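# Transfer 96-well plate from bench spot B1 to nest N1

## Task

Take the 96-well plate from bench spot B1 and place it on the raised nest N1 so it lies flat within the nest's locating features, with well A1 (at the plate's clipped corner) at the nest corner labelled A1. Then release it and withdraw the grippers.

## Robot and tools

Robot: two six-joint arms, left_arm and right_arm, each with a parallel two-finger gripper. The fingers extend along the gripper's +z axis and close along its y axis. The reported end_effector_position is the pinch point between the pads, roughly 1 cm short of the fingertips. Each arm has a wrist camera on its gripper. Arm bases: left_arm near (-0.042, +0.287, +0.093) m and right_arm near (+0.028, -0.261, +0.093) m, both slightly tilted. Mounting plates and the metal frame behind the arms are fixed obstacles.

Frame: a single scene frame for everything. Origin on the table top midway between the arms, +z up, +x out across the table, +y toward left_arm. The arm names are not image sides. Viewed from behind the arms, B1 is on the left (+y side) and N1, a raised nest, on the right (-y side). The plate has one clipped corner marking well A1.

execute_actions: argument actions is a list holding one action, one wait, or nothing. An empty list only returns the current state. An action is {"rows": [...], "steps": n}, with n from 1 to 15 (default 15), each step 1/30 s. Every row is one list of 16 numbers covering both arms: left x, y, z, qw, qx, qy, qz, opening, then right in the same order. x, y, z are an absolute target for the pinch point in metres; qw, qx, qy, qz an absolute target orientation quaternion, w first, both in the scene frame. Opening is -1 (closed) to +1 (fully open, 0.094 m). One row is used per step; if there are fewer rows than steps, the last repeats. A wait is {"steps": n}, n up to 300, counted from the previous result, so reply time is included. Optional pictures (true/false) controls whether images come back. A call is refused outright, with nothing sent, if any target lies more than 0.6 m from that arm's last reported position along any of its gripper axes.

move: target is one 16-number row as above (absolute poses and openings for both arms). speed is the top path speed in m/s, 0.002 to 0.5, default 0.25; rotation is capped at twice that in rad/s. Both grippers travel straight lines that finish together, lasting 0.5 to 10 s; longer paths are cut off at 10 s short of the goal. Openings are applied at the start. Paths ignore obstacles and the other arm, and grippers can lag, wander or overshoot the speed, especially with a near-straight arm. Faster contact and targets set deeper past contact press harder. The result adds a move: line with the ending (done, off_target, moving, held, fault) and limits (paced = the sent pose was clipped; held = a check blocked some steps, after which the arm may jump faster), plus each gripper's remaining distance to its target. If only one arm is named, the other finished fine.

wait: seconds, 0 to 10; sends nothing new.

zoom_image: camera is one of cam_high, cam_low, cam_left_wrist, cam_right_wrist; region is [x0, y0, x1, y1] in pixels of that camera's latest image (origin top-left), at most 504 by 504. All images are 896x504. Calibration (K, distortion, T_world_to_cam) is given per camera and may be off by a few degrees and millimetres.

read_manual: section, only "licences"; returns licence text, no motion.

finished_scene: scene, the integer of the scene being ended. Irreversible; the result reports success. Call it only once the plate is placed, released and the grippers are clear.

Control behaviour: each step, the commanded pose is clipped to within 70 mm and 16 degrees of the measured pose, then damped IK tracks it, favouring position over orientation. After an action ends an arm continues only to its last clipped pose, so long moves need several calls; compare the reported pose and resend the remainder. Joint friction can leave the gripper up to about 31 mm off, and very small commands may do nothing. To hold an orientation, resend the same quaternion every row rather than copying a drifted reported one. To keep an arm still, resend its full last-reported pose and desired opening every call. The simulation keeps running while you think.

Results: a state line gives each gripper's position and quaternion (printed positions may be off, more at long reach); grip_measured is finger opening on the command scale (readings may be off by about 1 mm). Joint positions end with the opening in metres; joint torques are noisy and offset. HELD marks steps not sent; a pose unreachable line means the clearance check altered or blocked that arm's command; a Hand target line shows what each arm is currently driving toward. MOTOR HOT warns from 75 °C; at 90 °C the arm stops for 10 s; at 100 °C the arm goes limp and drops. FAULT lines report stops.

Gripping: to hold, command an opening about 0.03 below grip_measured (less for a lighter grip). Pad force tops out near 50 to 62 N.

Avoid: dropping the plate from more than a few millimetres, knocking anything off the table, arms colliding or pressing each other, slamming or hard pushing, and long loaded holds that overheat motors. Objects may occasionally get nudged by outside disturbances. Joint ranges (rad): waist -2.618 to 3.054, shoulder and elbow 0 to 3.142, wrist pitch and yaw -1.571 to 1.571, wrist roll -2.094 to 2.094.

Each tool is called after "Emit:" as name(argument=value, ...), one argument or row to a line, values as JSON.

## Session

Emit:
execute_actions(
  actions=[],
)

Scene clock: 0.00 s of 13200.00 s.
left_arm: end_effector_position=(+0.0995, +0.5311, +0.1541) grip_measured=+1.000 end_effector_quat_wxyz=(+0.046, +0.085, +0.995, -0.027) | right_arm: end_effector_position=(+0.4727, -0.3195, +0.2851) grip_measured=+1.000 end_effector_quat_wxyz=(+0.189, -0.188, +0.856, -0.443)
Joint positions: left_arm=[ 1.128  1.636  1.128 -1.065  0.126  1.297  0.094] | right_arm=[ 0.182  1.738  1.412 -0.617  0.873 -0.551  0.094]
Joint velocities: left_arm=[-0.007  0.002 -0.007 -0.007  0.022 -0.051  0.   ] | right_arm=[ 0.002  0.002 -0.007  0.007  0.007  0.007  0.   ]
Joint torques (N m, as the arm reports them, + toward a larger angle): no reading
Hand target (left_arm): +0.100, +0.531, +0.154; +0.046, +0.085, +0.995, -0.027
Hand target (right_arm): +0.473, -0.319, +0.285; +0.189, -0.188, +0.856, -0.443

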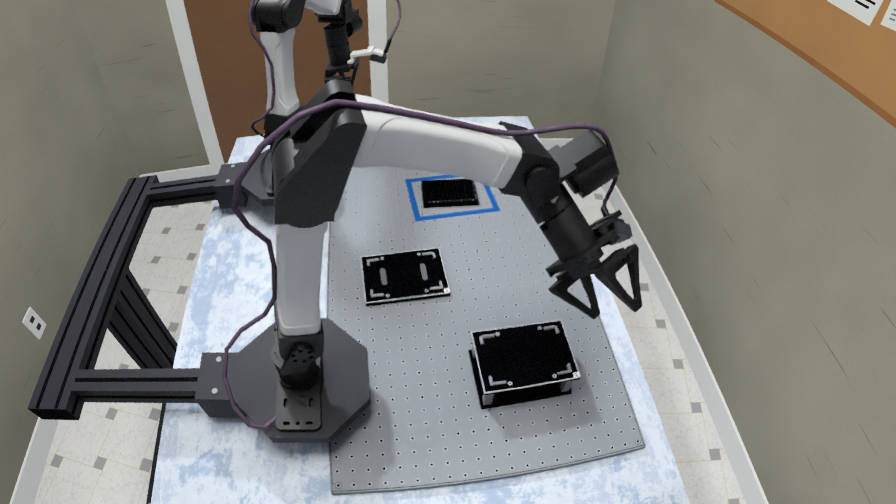

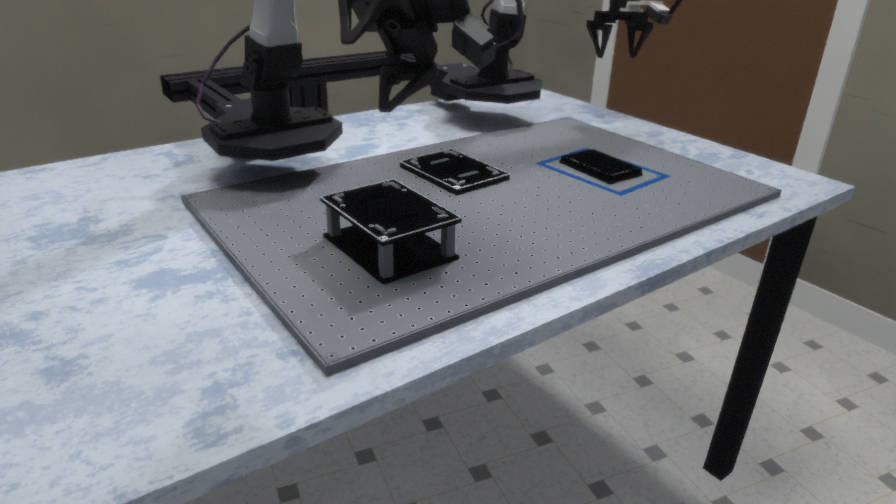

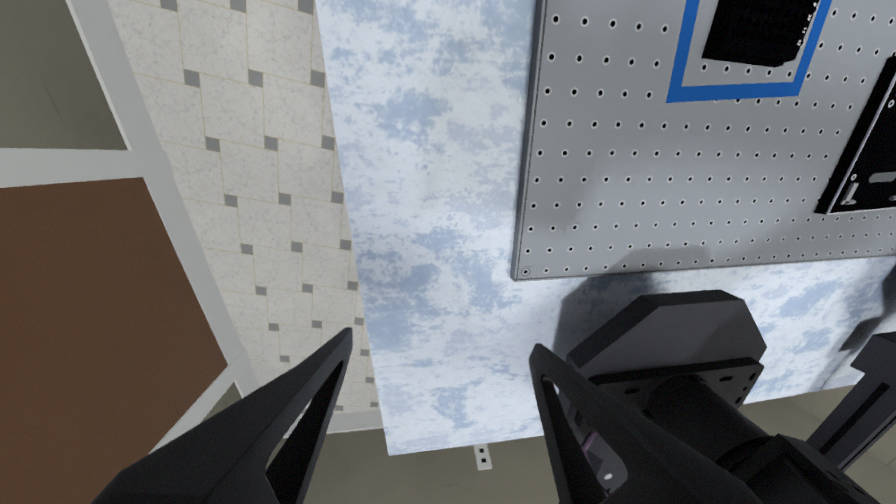

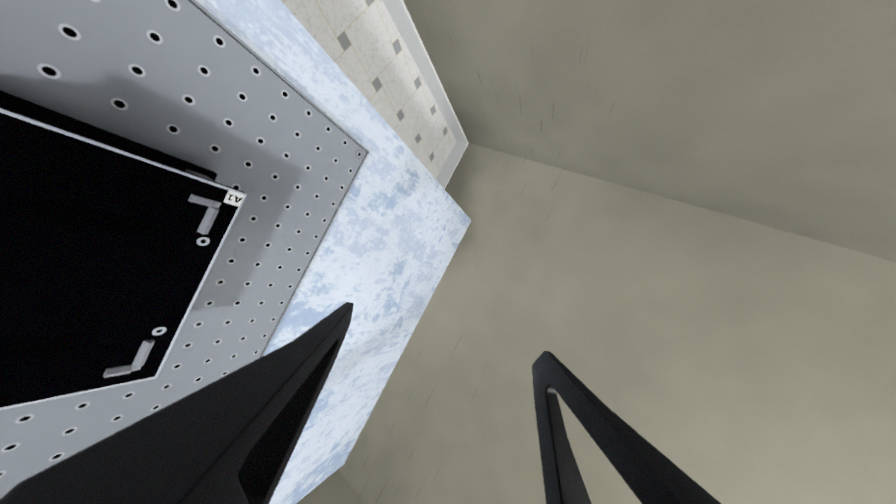

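Emit:
zoom_image(
  camera="cam_high",
  region=[380, 150, 530, 240],
)

Emit:
zoom_image(
  camera="cam_low",
  region=[520, 130, 690, 210],
)

Region (380, 150, 530, 240) of cam_high's 896x504 image, scaled by 3.360, with more detail than that image has; it fills the top 302 rows of this view, and the rest is white.

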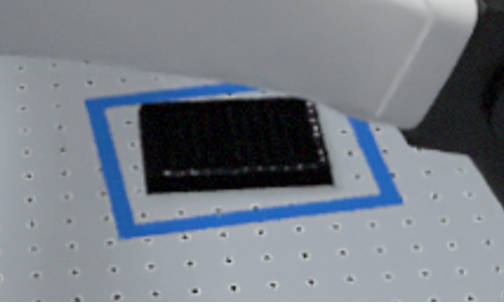

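Region (520, 130, 690, 210) of cam_low's 896x504 image, scaled by 2.965, with more detail than that image has; it fills the top 237 rows of this view, and the rest is white.

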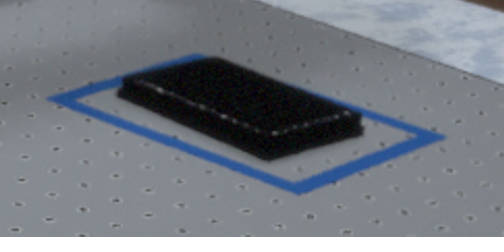

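Move the right arm over the plate to look.

Emit:
move(
  target=[0.0995,0.5311,0.1541,0.046,0.085,0.995,-0.027,1, 0.30,0.22,0.16,0,0,1,0,1],
)

Scene clock: 25.20 s of 13200.00 s.
left_arm: end_effector_position=(+0.0995, +0.5311, +0.1541) grip_measured=+1.000 end_effector_quat_wxyz=(+0.046, +0.085, +0.995, -0.027) | right_arm: end_effector_position=(+0.3052, +0.2196, +0.1610) grip_measured=+1.000 end_effector_quat_wxyz=(+0.051, -0.009, +0.993, +0.103)
Joint positions: left_arm=[ 1.128  1.636  1.128 -1.065  0.126  1.297  0.094] | right_arm=[ 1.063  2.729  2.859 -1.465  0.009  1.031  0.094]
Joint velocities: left_arm=[-0.002  0.037 -0.002  0.066  0.081  0.007  0.   ] | right_arm=[-0.002 -0.002 -0.007 -0.037 -0.007  0.081  0.   ]
Joint torques (N m, as the arm reports them, + toward a larger angle): left_arm=[ 0.21 -7.89  6.7   0.41  0.15  0.14] | right_arm=[  0.66 -15.09   9.55   0.98  -0.04   0.09]
Hand target (left_arm): +0.100, +0.531, +0.154; +0.046, +0.085, +0.995, -0.027
Hand target (right_arm): +0.308, +0.226, +0.161; +0.053, -0.002, +0.992, +0.116
Off the commanded pose (left_arm): 0.000 m, 0 deg.
Off the commanded pose (right_arm): 0.005 m, 13 deg.
elbow stopped short (right arm): the move would have taken joint 3 (elbow) straighter than the controller allows; a more bent joint 3 avoids this.
After step 90, 19.23 s passed at rest.
move: off_target (right_arm)
camera_calibration (this result's frames):
cam_right_wrist: T_world_to_cam=[[0.337416, -0.925847, -0.170168, 0.13276], [-0.852809, -0.377182, 0.36118, 0.331251], [-0.398581, 0.0232531, -0.916838, 0.366569], [0, 0, 0, 1]] pos_world=[0.383806, 0.239333, 0.239035]

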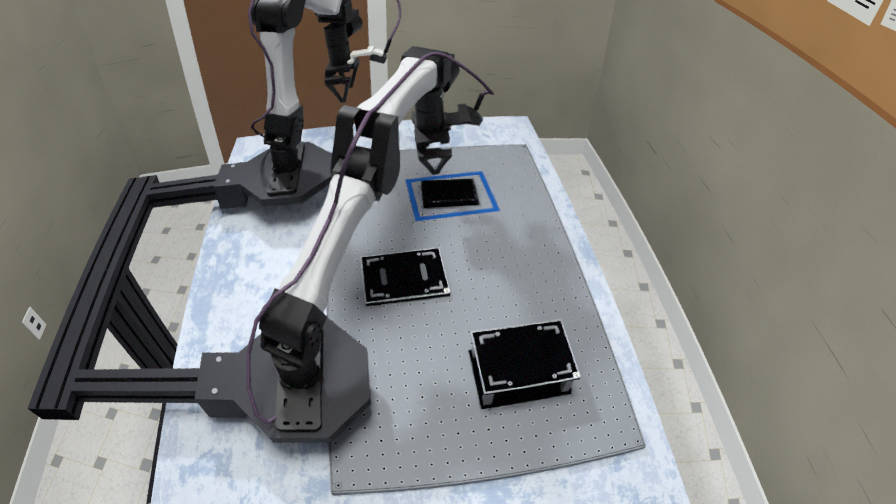

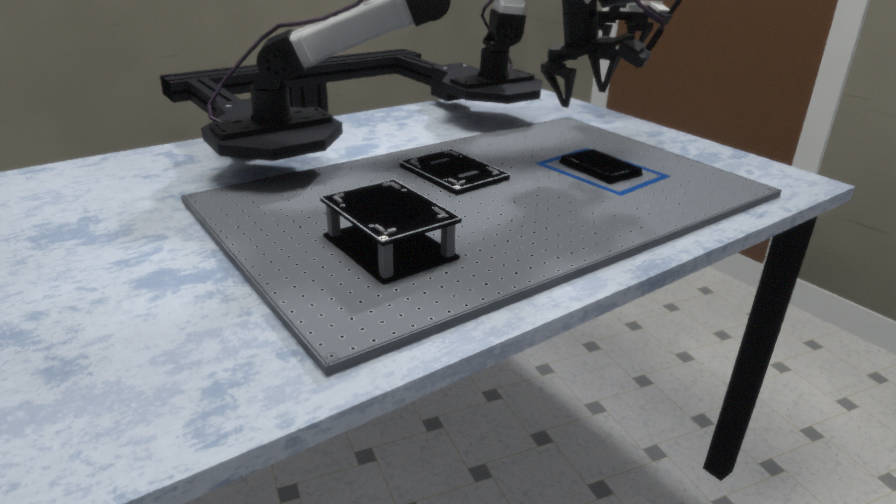

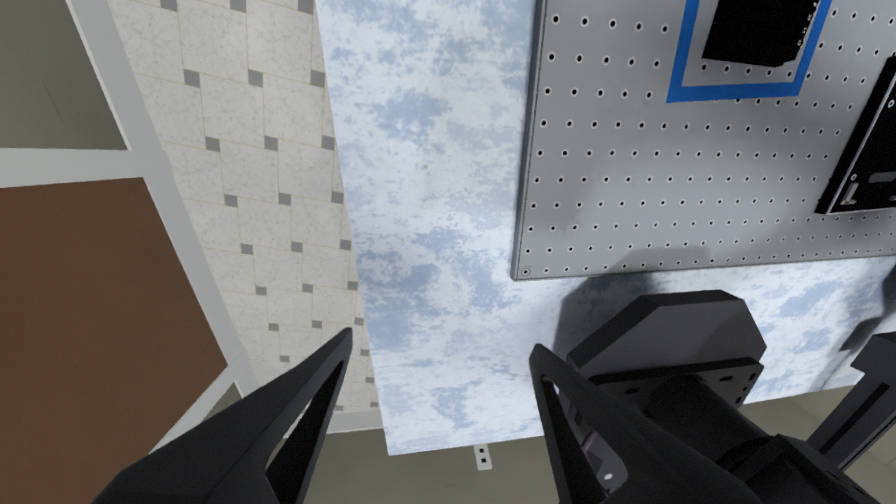

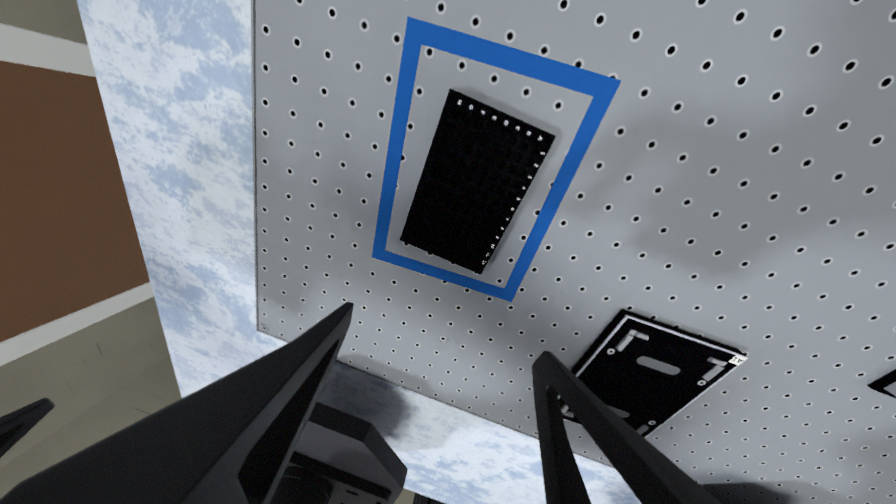

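Emit:
move(
  target=[0.365,0.22,0.12,0,0,1,0,1, 0.30,-0.15,0.2,0,0,1,0,1],
)

Scene clock: 36.50 s of 13200.00 s.
left_arm: end_effector_position=(+0.3614, +0.2183, +0.1224) grip_measured=+1.000 end_effector_quat_wxyz=(+0.011, +0.005, +1.000, -0.003) | right_arm: end_effector_position=(+0.3047, -0.1447, +0.1974) grip_measured=+1.000 end_effector_quat_wxyz=(+0.019, +0.004, +1.000, +0.002)
Joint positions: left_arm=[-0.171  2.093  1.621 -1.052 -0.009 -0.163  0.094] | right_arm=[ 0.429  1.62   1.294 -1.19   0.028  0.426  0.094]
Joint velocities: left_arm=[-0.002  0.007 -0.007  0.066 -0.066 -0.022  0.   ] | right_arm=[-0.012  0.002 -0.007  0.007 -0.007  0.022  0.   ]
Joint torques (N m, as the arm reports them, + toward a larger angle): left_arm=[  0.   -10.96   8.86   0.45  -0.21   0.06] | right_arm=[-0.17 -8.34  6.28  0.14  0.1  -0.1 ]
Hand target (left_arm): +0.365, +0.220, +0.120; +0.008, +0.000, +1.000, +0.004
Hand target (right_arm): +0.297, -0.151, +0.195; +0.008, +0.000, +1.000, -0.007
Off the commanded pose (left_arm): 0.005 m, 1 deg.
Off the commanded pose (right_arm): 0.008 m, 2 deg.
After step 90, 5.93 s passed at rest.
move: done
camera_calibration (this result's frames):
cam_left_wrist: T_world_to_cam=[[0.150018, -0.987343, 0.0514586, 0.156845], [-0.893853, -0.113202, 0.433835, 0.348809], [-0.422519, -0.11108, -0.899522, 0.401405], [0, 0, 0, 1]] pos_world=[0.457856, 0.238934, 0.201676]
cam_right_wrist: T_world_to_cam=[[0.304683, -0.952453, -0.00131536, -0.225394], [-0.834261, -0.26754, 0.48211, 0.16654], [-0.459539, -0.145793, -0.876109, 0.394255], [0, 0, 0, 1]] pos_world=[0.388787, -0.112642, 0.264824]

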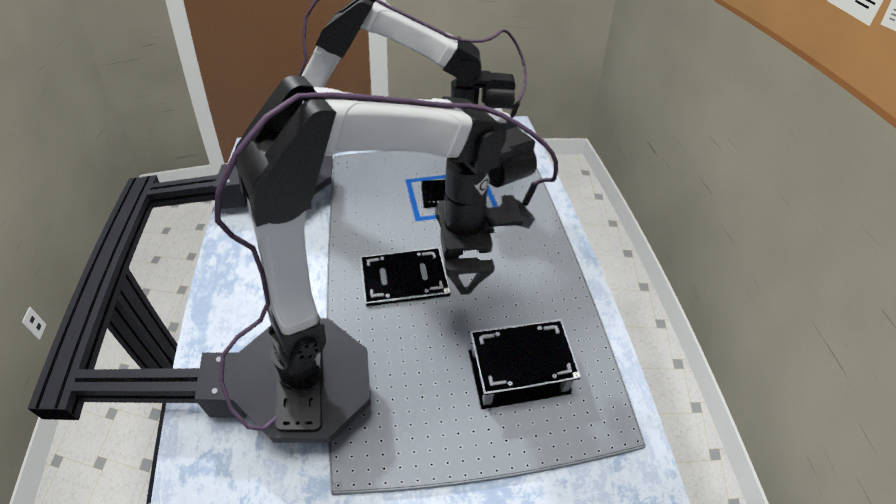

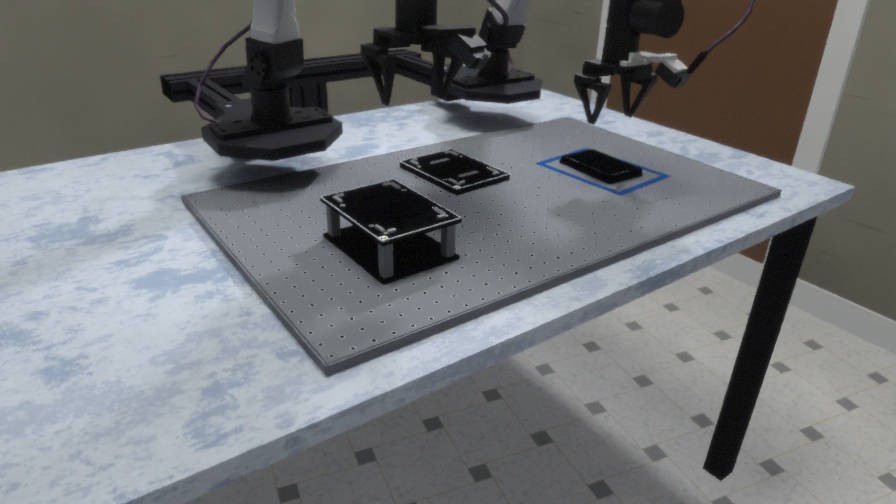

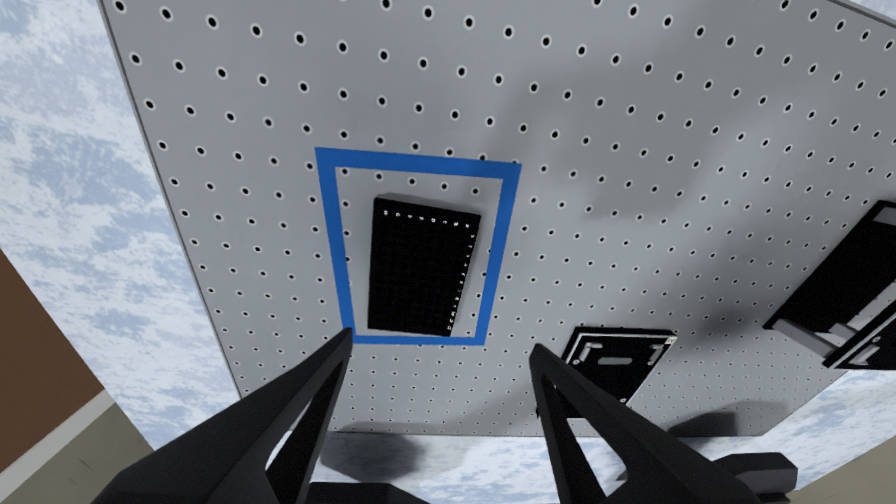

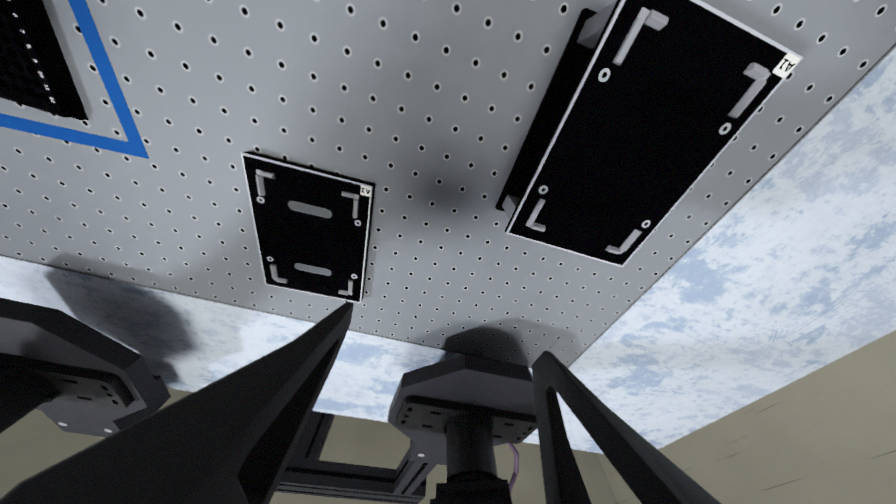

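Emit:
move(
  target=[0.36,0.23,0.05,0,0,1,0,1, 0.30,-0.15,0.2,0,0,1,0,1],
  speed=0.15,
)

Scene clock: 43.00 s of 13200.00 s.
left_arm: end_effector_position=(+0.3630, +0.2258, +0.0593) grip_measured=+1.000 end_effector_quat_wxyz=(+0.006, -0.000, +1.000, -0.001) | right_arm: end_effector_position=(+0.2988, -0.1481, +0.1973) grip_measured=+1.000 end_effector_quat_wxyz=(+0.005, -0.000, +1.000, -0.002)
Joint positions: left_arm=[-0.151  2.19   1.511 -0.856 -0.009 -0.154  0.094] | right_arm=[ 0.424  1.62   1.294 -1.217  0.023  0.414  0.094]
Joint velocities: left_arm=[-0.007  0.002  0.002  0.022 -0.066  0.051  0.   ] | right_arm=[-0.012  0.007 -0.002  0.051 -0.007 -0.037  0.   ]
Joint torques (N m, as the arm reports them, + toward a larger angle): left_arm=[  0.65 -12.28   4.87   0.76  -0.06   0.21] | right_arm=[-0.63 -6.95  9.37  0.08 -0.08 -0.09]
Hand target (left_arm): +0.359, +0.230, +0.050; -0.001, +0.000, +1.000, -0.000
Hand target (right_arm): +0.300, -0.150, +0.200; +0.000, +0.000, +1.000, +0.000
Off the commanded pose (left_arm): 0.011 m, 1 deg.
Off the commanded pose (right_arm): 0.004 m, 1 deg.
After step 90, 2.43 s passed at rest.
move: off_target (left_arm)
camera_calibration (this result's frames):
cam_left_wrist: T_world_to_cam=[[0.161709, -0.985692, 0.047557, 0.162884], [-0.888015, -0.124326, 0.442687, 0.378247], [-0.430441, -0.113818, -0.895414, 0.349424], [0, 0, 0, 1]] pos_world=[0.459956, 0.24735, 0.137688]
cam_right_wrist: T_world_to_cam=[[0.311308, -0.950304, -0.00301674, -0.228161], [-0.818951, -0.269886, 0.50644, 0.151071], [-0.482086, -0.155188, -0.86227, 0.393506], [0, 0, 0, 1]] pos_world=[0.384452, -0.114983, 0.262112]

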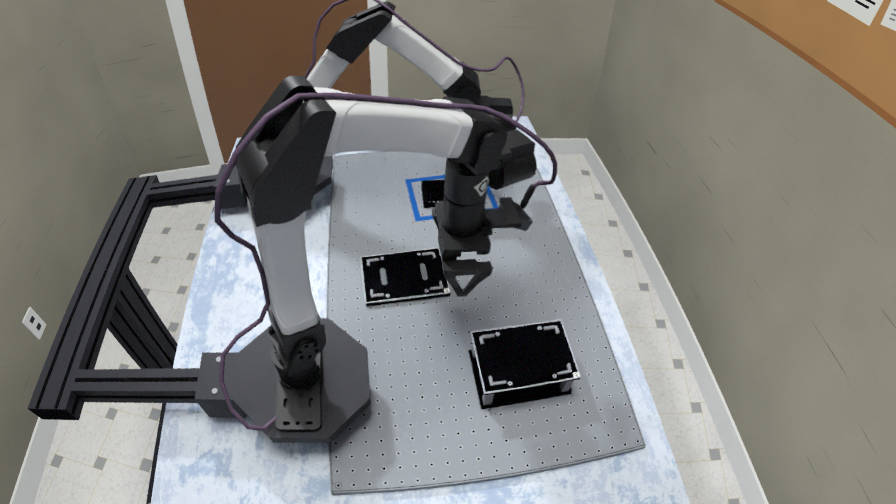

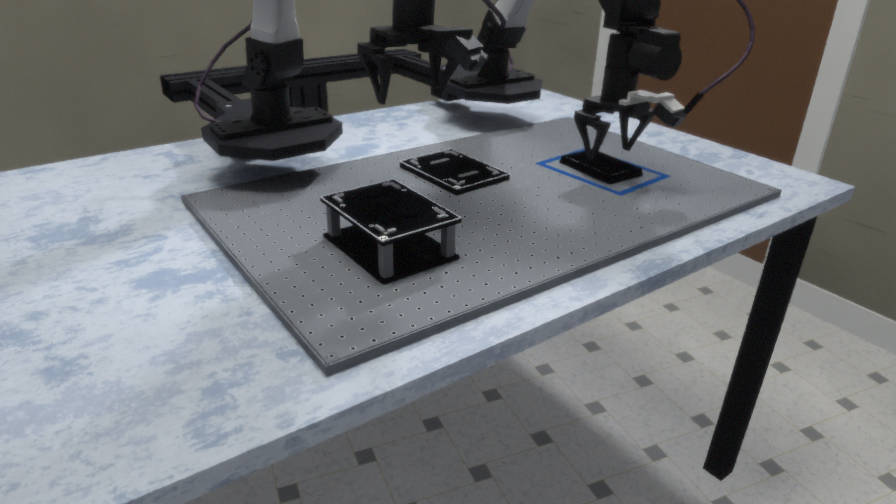

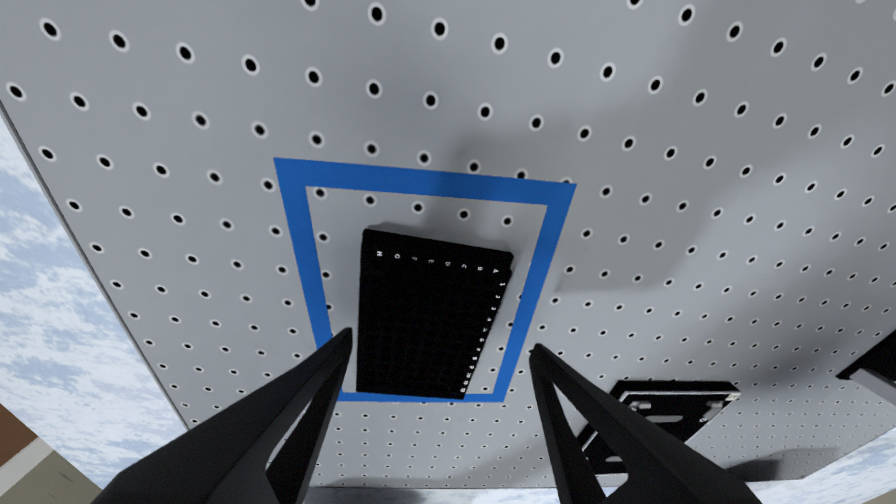

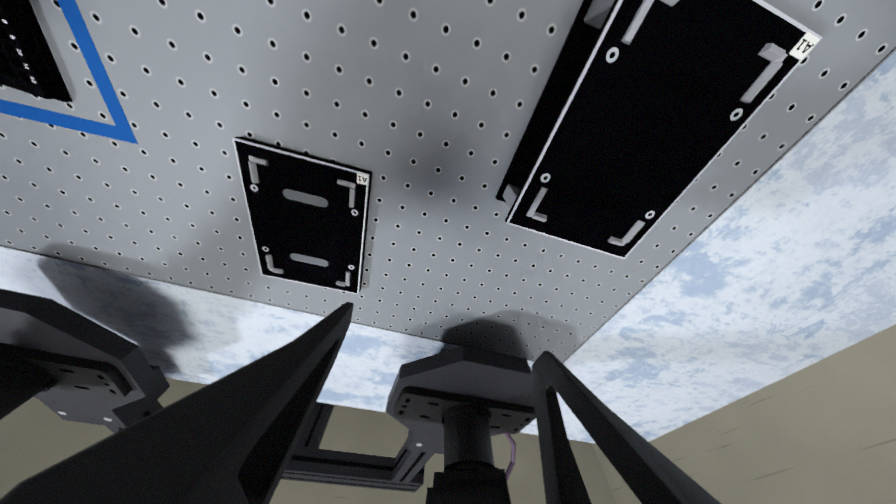

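Emit:
move(
  target=[0.36,0.234,0.022,0,0,1,0,1, 0.30,-0.15,0.2,0,0,1,0,1],
  speed=0.08,
)

Scene clock: 47.83 s of 13200.00 s.
left_arm: end_effector_position=(+0.3662, +0.2293, +0.0338) grip_measured=+1.000 end_effector_quat_wxyz=(+0.010, -0.000, +1.000, -0.002) | right_arm: end_effector_position=(+0.2985, -0.1482, +0.1973) grip_measured=+1.000 end_effector_quat_wxyz=(+0.004, -0.000, +1.000, -0.002)
Joint positions: left_arm=[-0.141  2.239  1.481 -0.768 -0.009 -0.143  0.094] | right_arm=[ 0.424  1.62   1.294 -1.218  0.023  0.414  0.094]
Joint velocities: left_arm=[ 0.002 -0.017  0.002 -0.037 -0.037  0.007  0.   ] | right_arm=[-0.002  0.002 -0.002  0.022  0.007 -0.007  0.   ]
Joint torques (N m, as the arm reports them, + toward a larger angle): left_arm=[  0.66 -12.09   4.55   0.77  -0.04   0.22] | right_arm=[-0.64 -6.94  9.46  0.07 -0.07 -0.09]
Hand target (left_arm): +0.360, +0.234, +0.023; -0.000, +0.000, +1.000, -0.000
Hand target (right_arm): +0.300, -0.150, +0.200; +0.000, +0.000, +1.000, -0.000
Off the commanded pose (left_arm): 0.014 m, 1 deg.
Off the commanded pose (right_arm): 0.004 m, 1 deg.
After step 90, 0.83 s passed at rest.
move: off_target (left_arm)
camera_calibration (this result's frames):
cam_left_wrist: T_world_to_cam=[[0.160993, -0.985698, 0.0498048, 0.167282], [-0.891849, -0.12368, 0.435097, 0.394346], [-0.422714, -0.114466, -0.899005, 0.325796], [0, 0, 0, 1]] pos_world=[0.462484, 0.250955, 0.112983]
cam_right_wrist: T_world_to_cam=[[0.311684, -0.950181, -0.00290225, -0.228305], [-0.818311, -0.269977, 0.507424, 0.150432], [-0.482928, -0.155781, -0.861692, 0.393412], [0, 0, 0, 1]] pos_world=[0.384249, -0.115032, 0.262005]

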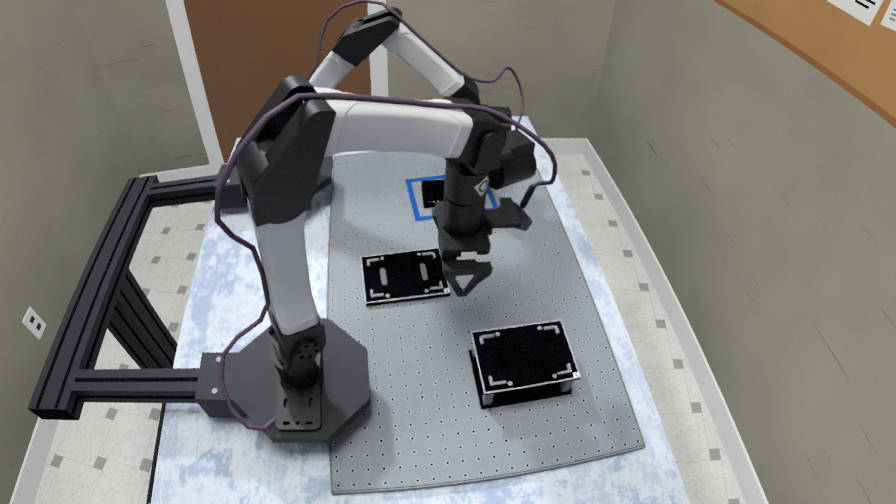

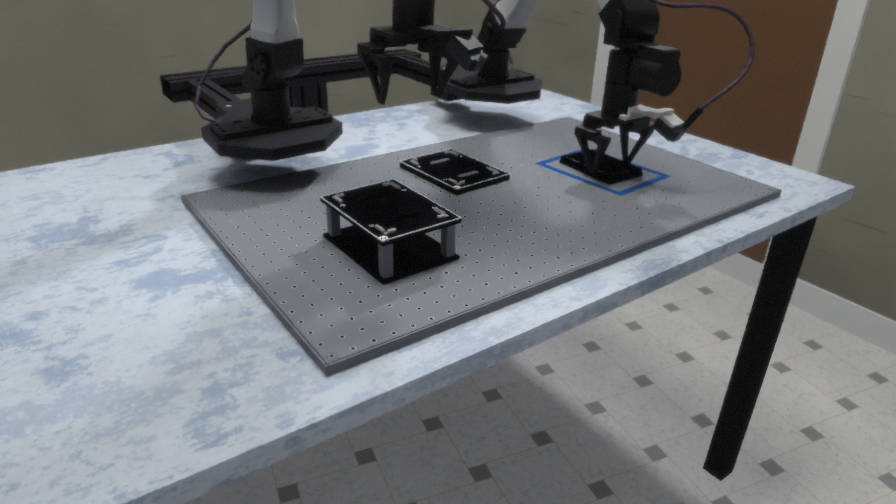

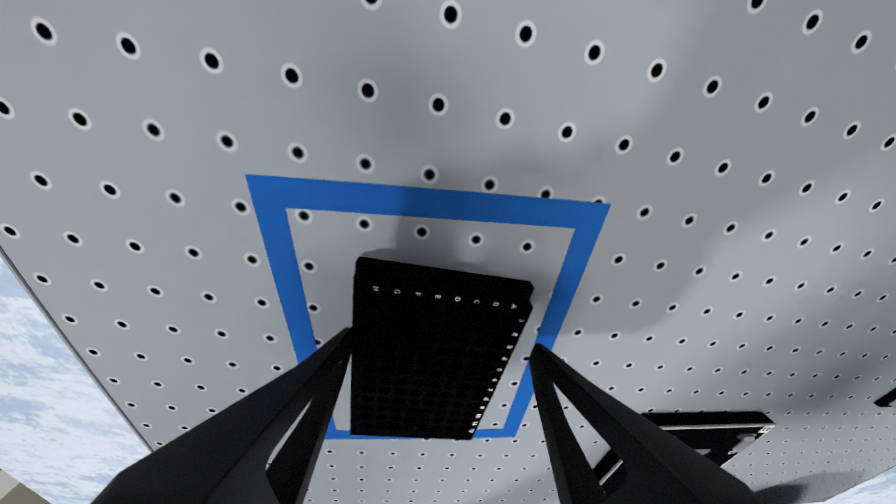

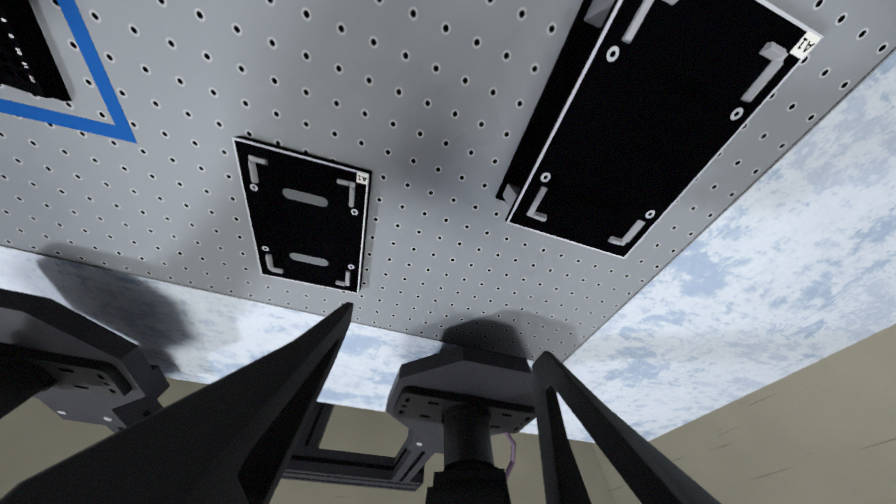

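Lower a bit more.

Emit:
move(
  target=[0.36,0.234,0.008,0,0,1,0,1, 0.30,-0.15,0.2,0,0,1,0,1],
  speed=0.05,
)

Emit:
move(
  target=[0.36,0.234,0.008,0,0,1,0,0.7, 0.30,-0.15,0.2,0,0,1,0,1],
)

Scene clock: 53.37 s of 13200.00 s.
left_arm: end_effector_position=(+0.3715, +0.2288, +0.0282) grip_measured=+1.000 end_effector_quat_wxyz=(+0.019, -0.000, +1.000, -0.002) | right_arm: end_effector_position=(+0.2984, -0.1483, +0.1973) grip_measured=+1.000 end_effector_quat_wxyz=(+0.004, -0.000, +1.000, -0.002)
Joint positions: left_arm=[-0.141  2.254  1.481 -0.735 -0.01  -0.143  0.094] | right_arm=[ 0.424  1.62   1.294 -1.219  0.023  0.414  0.094]
Joint velocities: left_arm=[ 0.002 -0.002  0.002 -0.007  0.022 -0.037  0.   ] | right_arm=[-0.002 -0.022 -0.042 -0.066 -0.081  0.022  0.   ]
Joint torques (N m, as the arm reports them, + toward a larger angle): left_arm=[  0.73 -11.16   3.56   0.95  -0.03   0.23] | right_arm=[-0.65 -6.95  9.45  0.06 -0.08 -0.09]
Hand target (left_arm): +0.359, +0.234, +0.009; -0.001, -0.000, +1.000, -0.000
Hand target (right_arm): +0.300, -0.150, +0.200; +0.000, +0.000, +1.000, -0.000
Off the commanded pose (left_arm): 0.024 m, 2 deg.
Off the commanded pose (right_arm): 0.004 m, 1 deg.
After step 90, 1.73 s passed at rest.
move: off_target (left_arm)
camera_calibration (this result's frames):
cam_left_wrist: T_world_to_cam=[[0.159917, -0.985674, 0.0535989, 0.166438], [-0.899384, -0.123107, 0.419468, 0.40458], [-0.40686, -0.115286, -0.906187, 0.317454], [0, 0, 0, 1]] pos_world=[0.466416, 0.250459, 0.109043]
cam_right_wrist: T_world_to_cam=[[0.311689, -0.95018, -0.00286515, -0.228322], [-0.818132, -0.269904, 0.507751, 0.150244], [-0.483228, -0.155916, -0.861499, 0.393396], [0, 0, 0, 1]] pos_world=[0.384185, -0.115059, 0.261969]

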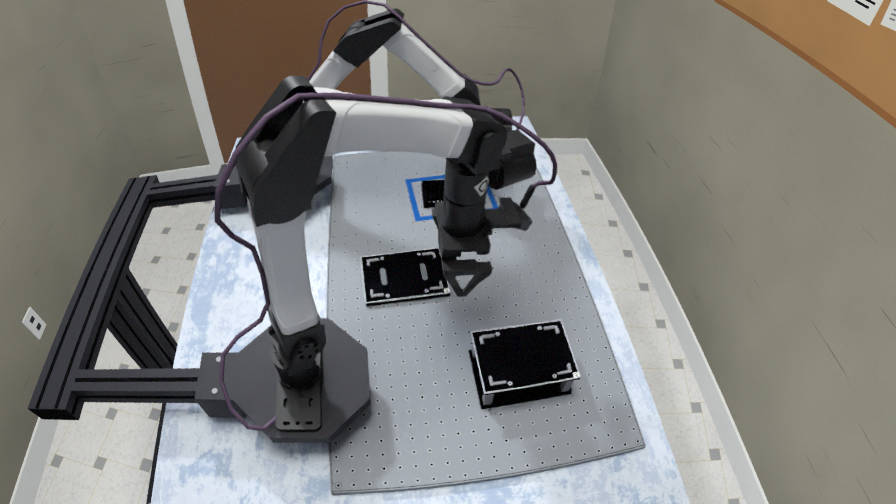

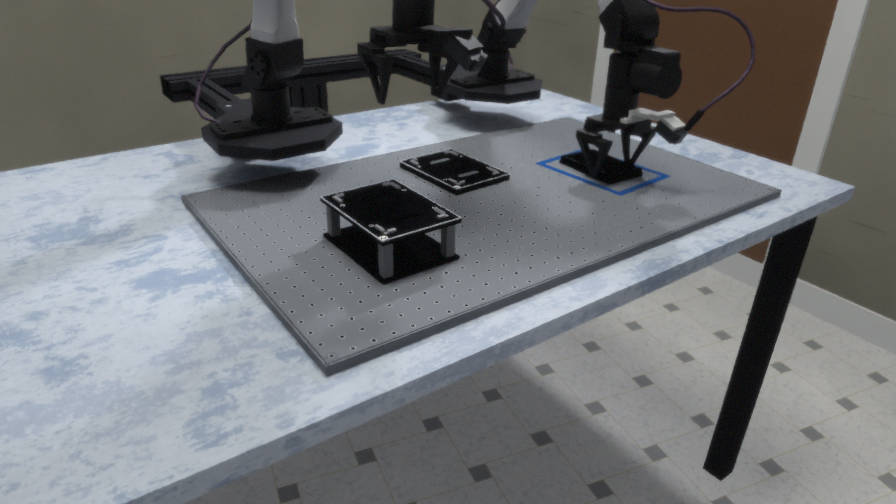

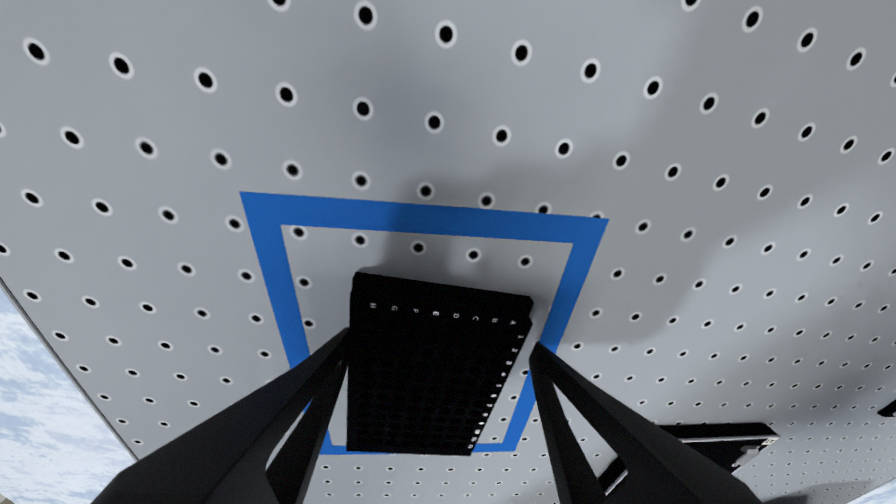

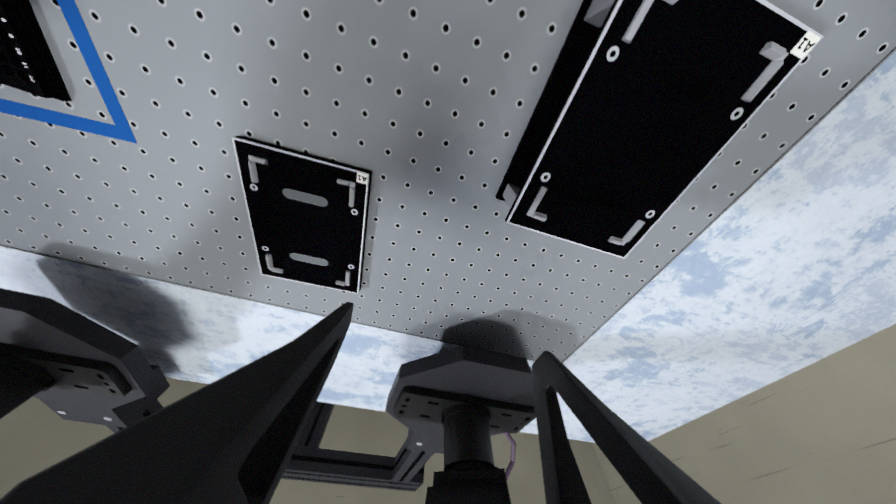

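Scene clock: 54.07 s of 13200.00 s.
left_arm: end_effector_position=(+0.3718, +0.2302, +0.0282) grip_measured=+0.721 end_effector_quat_wxyz=(+0.020, -0.000, +1.000, +0.001) | right_arm: end_effector_position=(+0.2984, -0.1483, +0.1973) grip_measured=+1.000 end_effector_quat_wxyz=(+0.004, -0.000, +1.000, -0.002)
Joint positions: left_arm=[-0.14   2.254  1.481 -0.735 -0.018 -0.143  0.081] | right_arm=[ 0.424  1.62   1.294 -1.219  0.023  0.414  0.094]
Joint velocities: left_arm=[-0.002 -0.007 -0.022 -0.037 -0.125 -0.066  0.001] | right_arm=[-0.002 -0.017 -0.007 -0.037 -0.051 -0.051  0.   ]
Joint torques (N m, as the arm reports them, + toward a larger angle): left_arm=[  0.61 -11.13   3.59   0.96   0.05   0.23] | right_arm=[-0.64 -6.95  9.46  0.07 -0.08 -0.09]
Hand target (left_arm): +0.359, +0.234, +0.009; -0.000, +0.000, +1.000, -0.000
Hand target (right_arm): +0.300, -0.150, +0.200; +0.000, +0.000, +1.000, -0.000
Off the commanded pose (left_arm): 0.024 m, 2 deg.
Off the commanded pose (right_arm): 0.004 m, 1 deg.
move: off_target (left_arm)
camera_calibration (this result's frames):
cam_left_wrist: T_world_to_cam=[[0.16014, -0.986002, 0.046423, 0.168007], [-0.899957, -0.126522, 0.417215, 0.406088], [-0.405502, -0.108592, -0.907621, 0.315745], [0, 0, 0, 1]] pos_world=[0.466592, 0.251322, 0.109351]
cam_right_wrist: T_world_to_cam=[[0.311689, -0.95018, -0.00286515, -0.228322], [-0.818132, -0.269904, 0.507751, 0.150244], [-0.483228, -0.155916, -0.861499, 0.393396], [0, 0, 0, 1]] pos_world=[0.384185, -0.115059, 0.261969]

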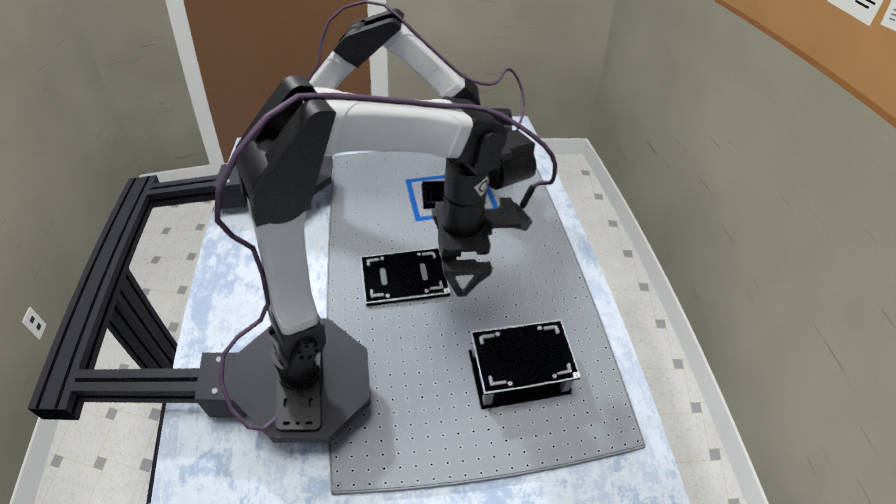

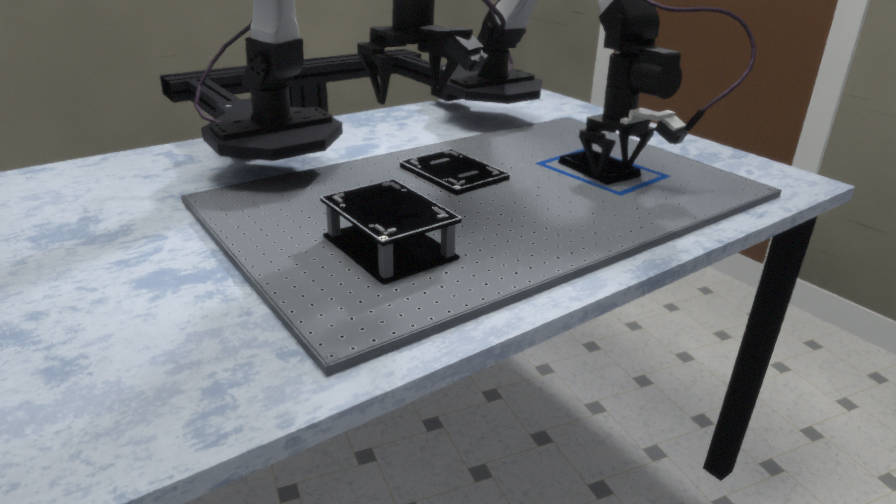

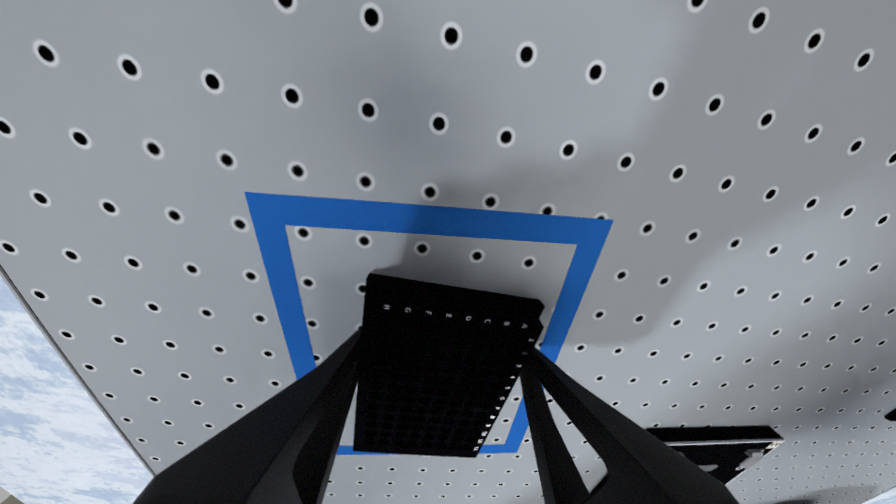

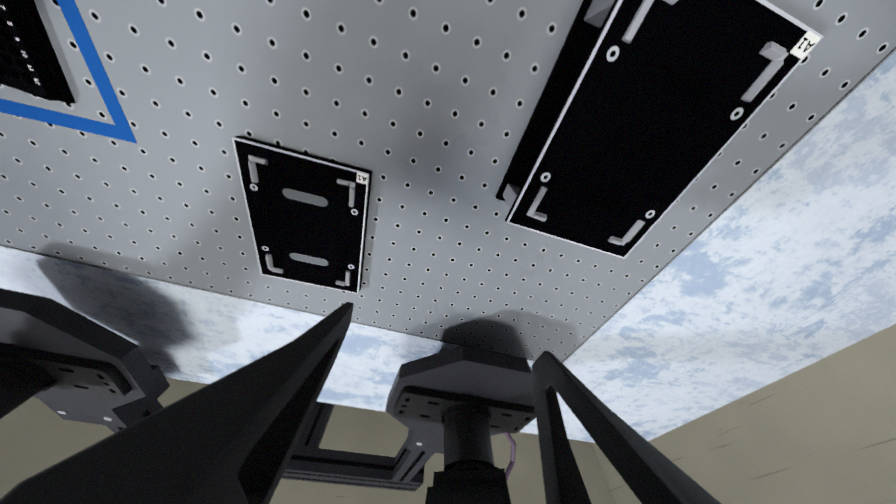

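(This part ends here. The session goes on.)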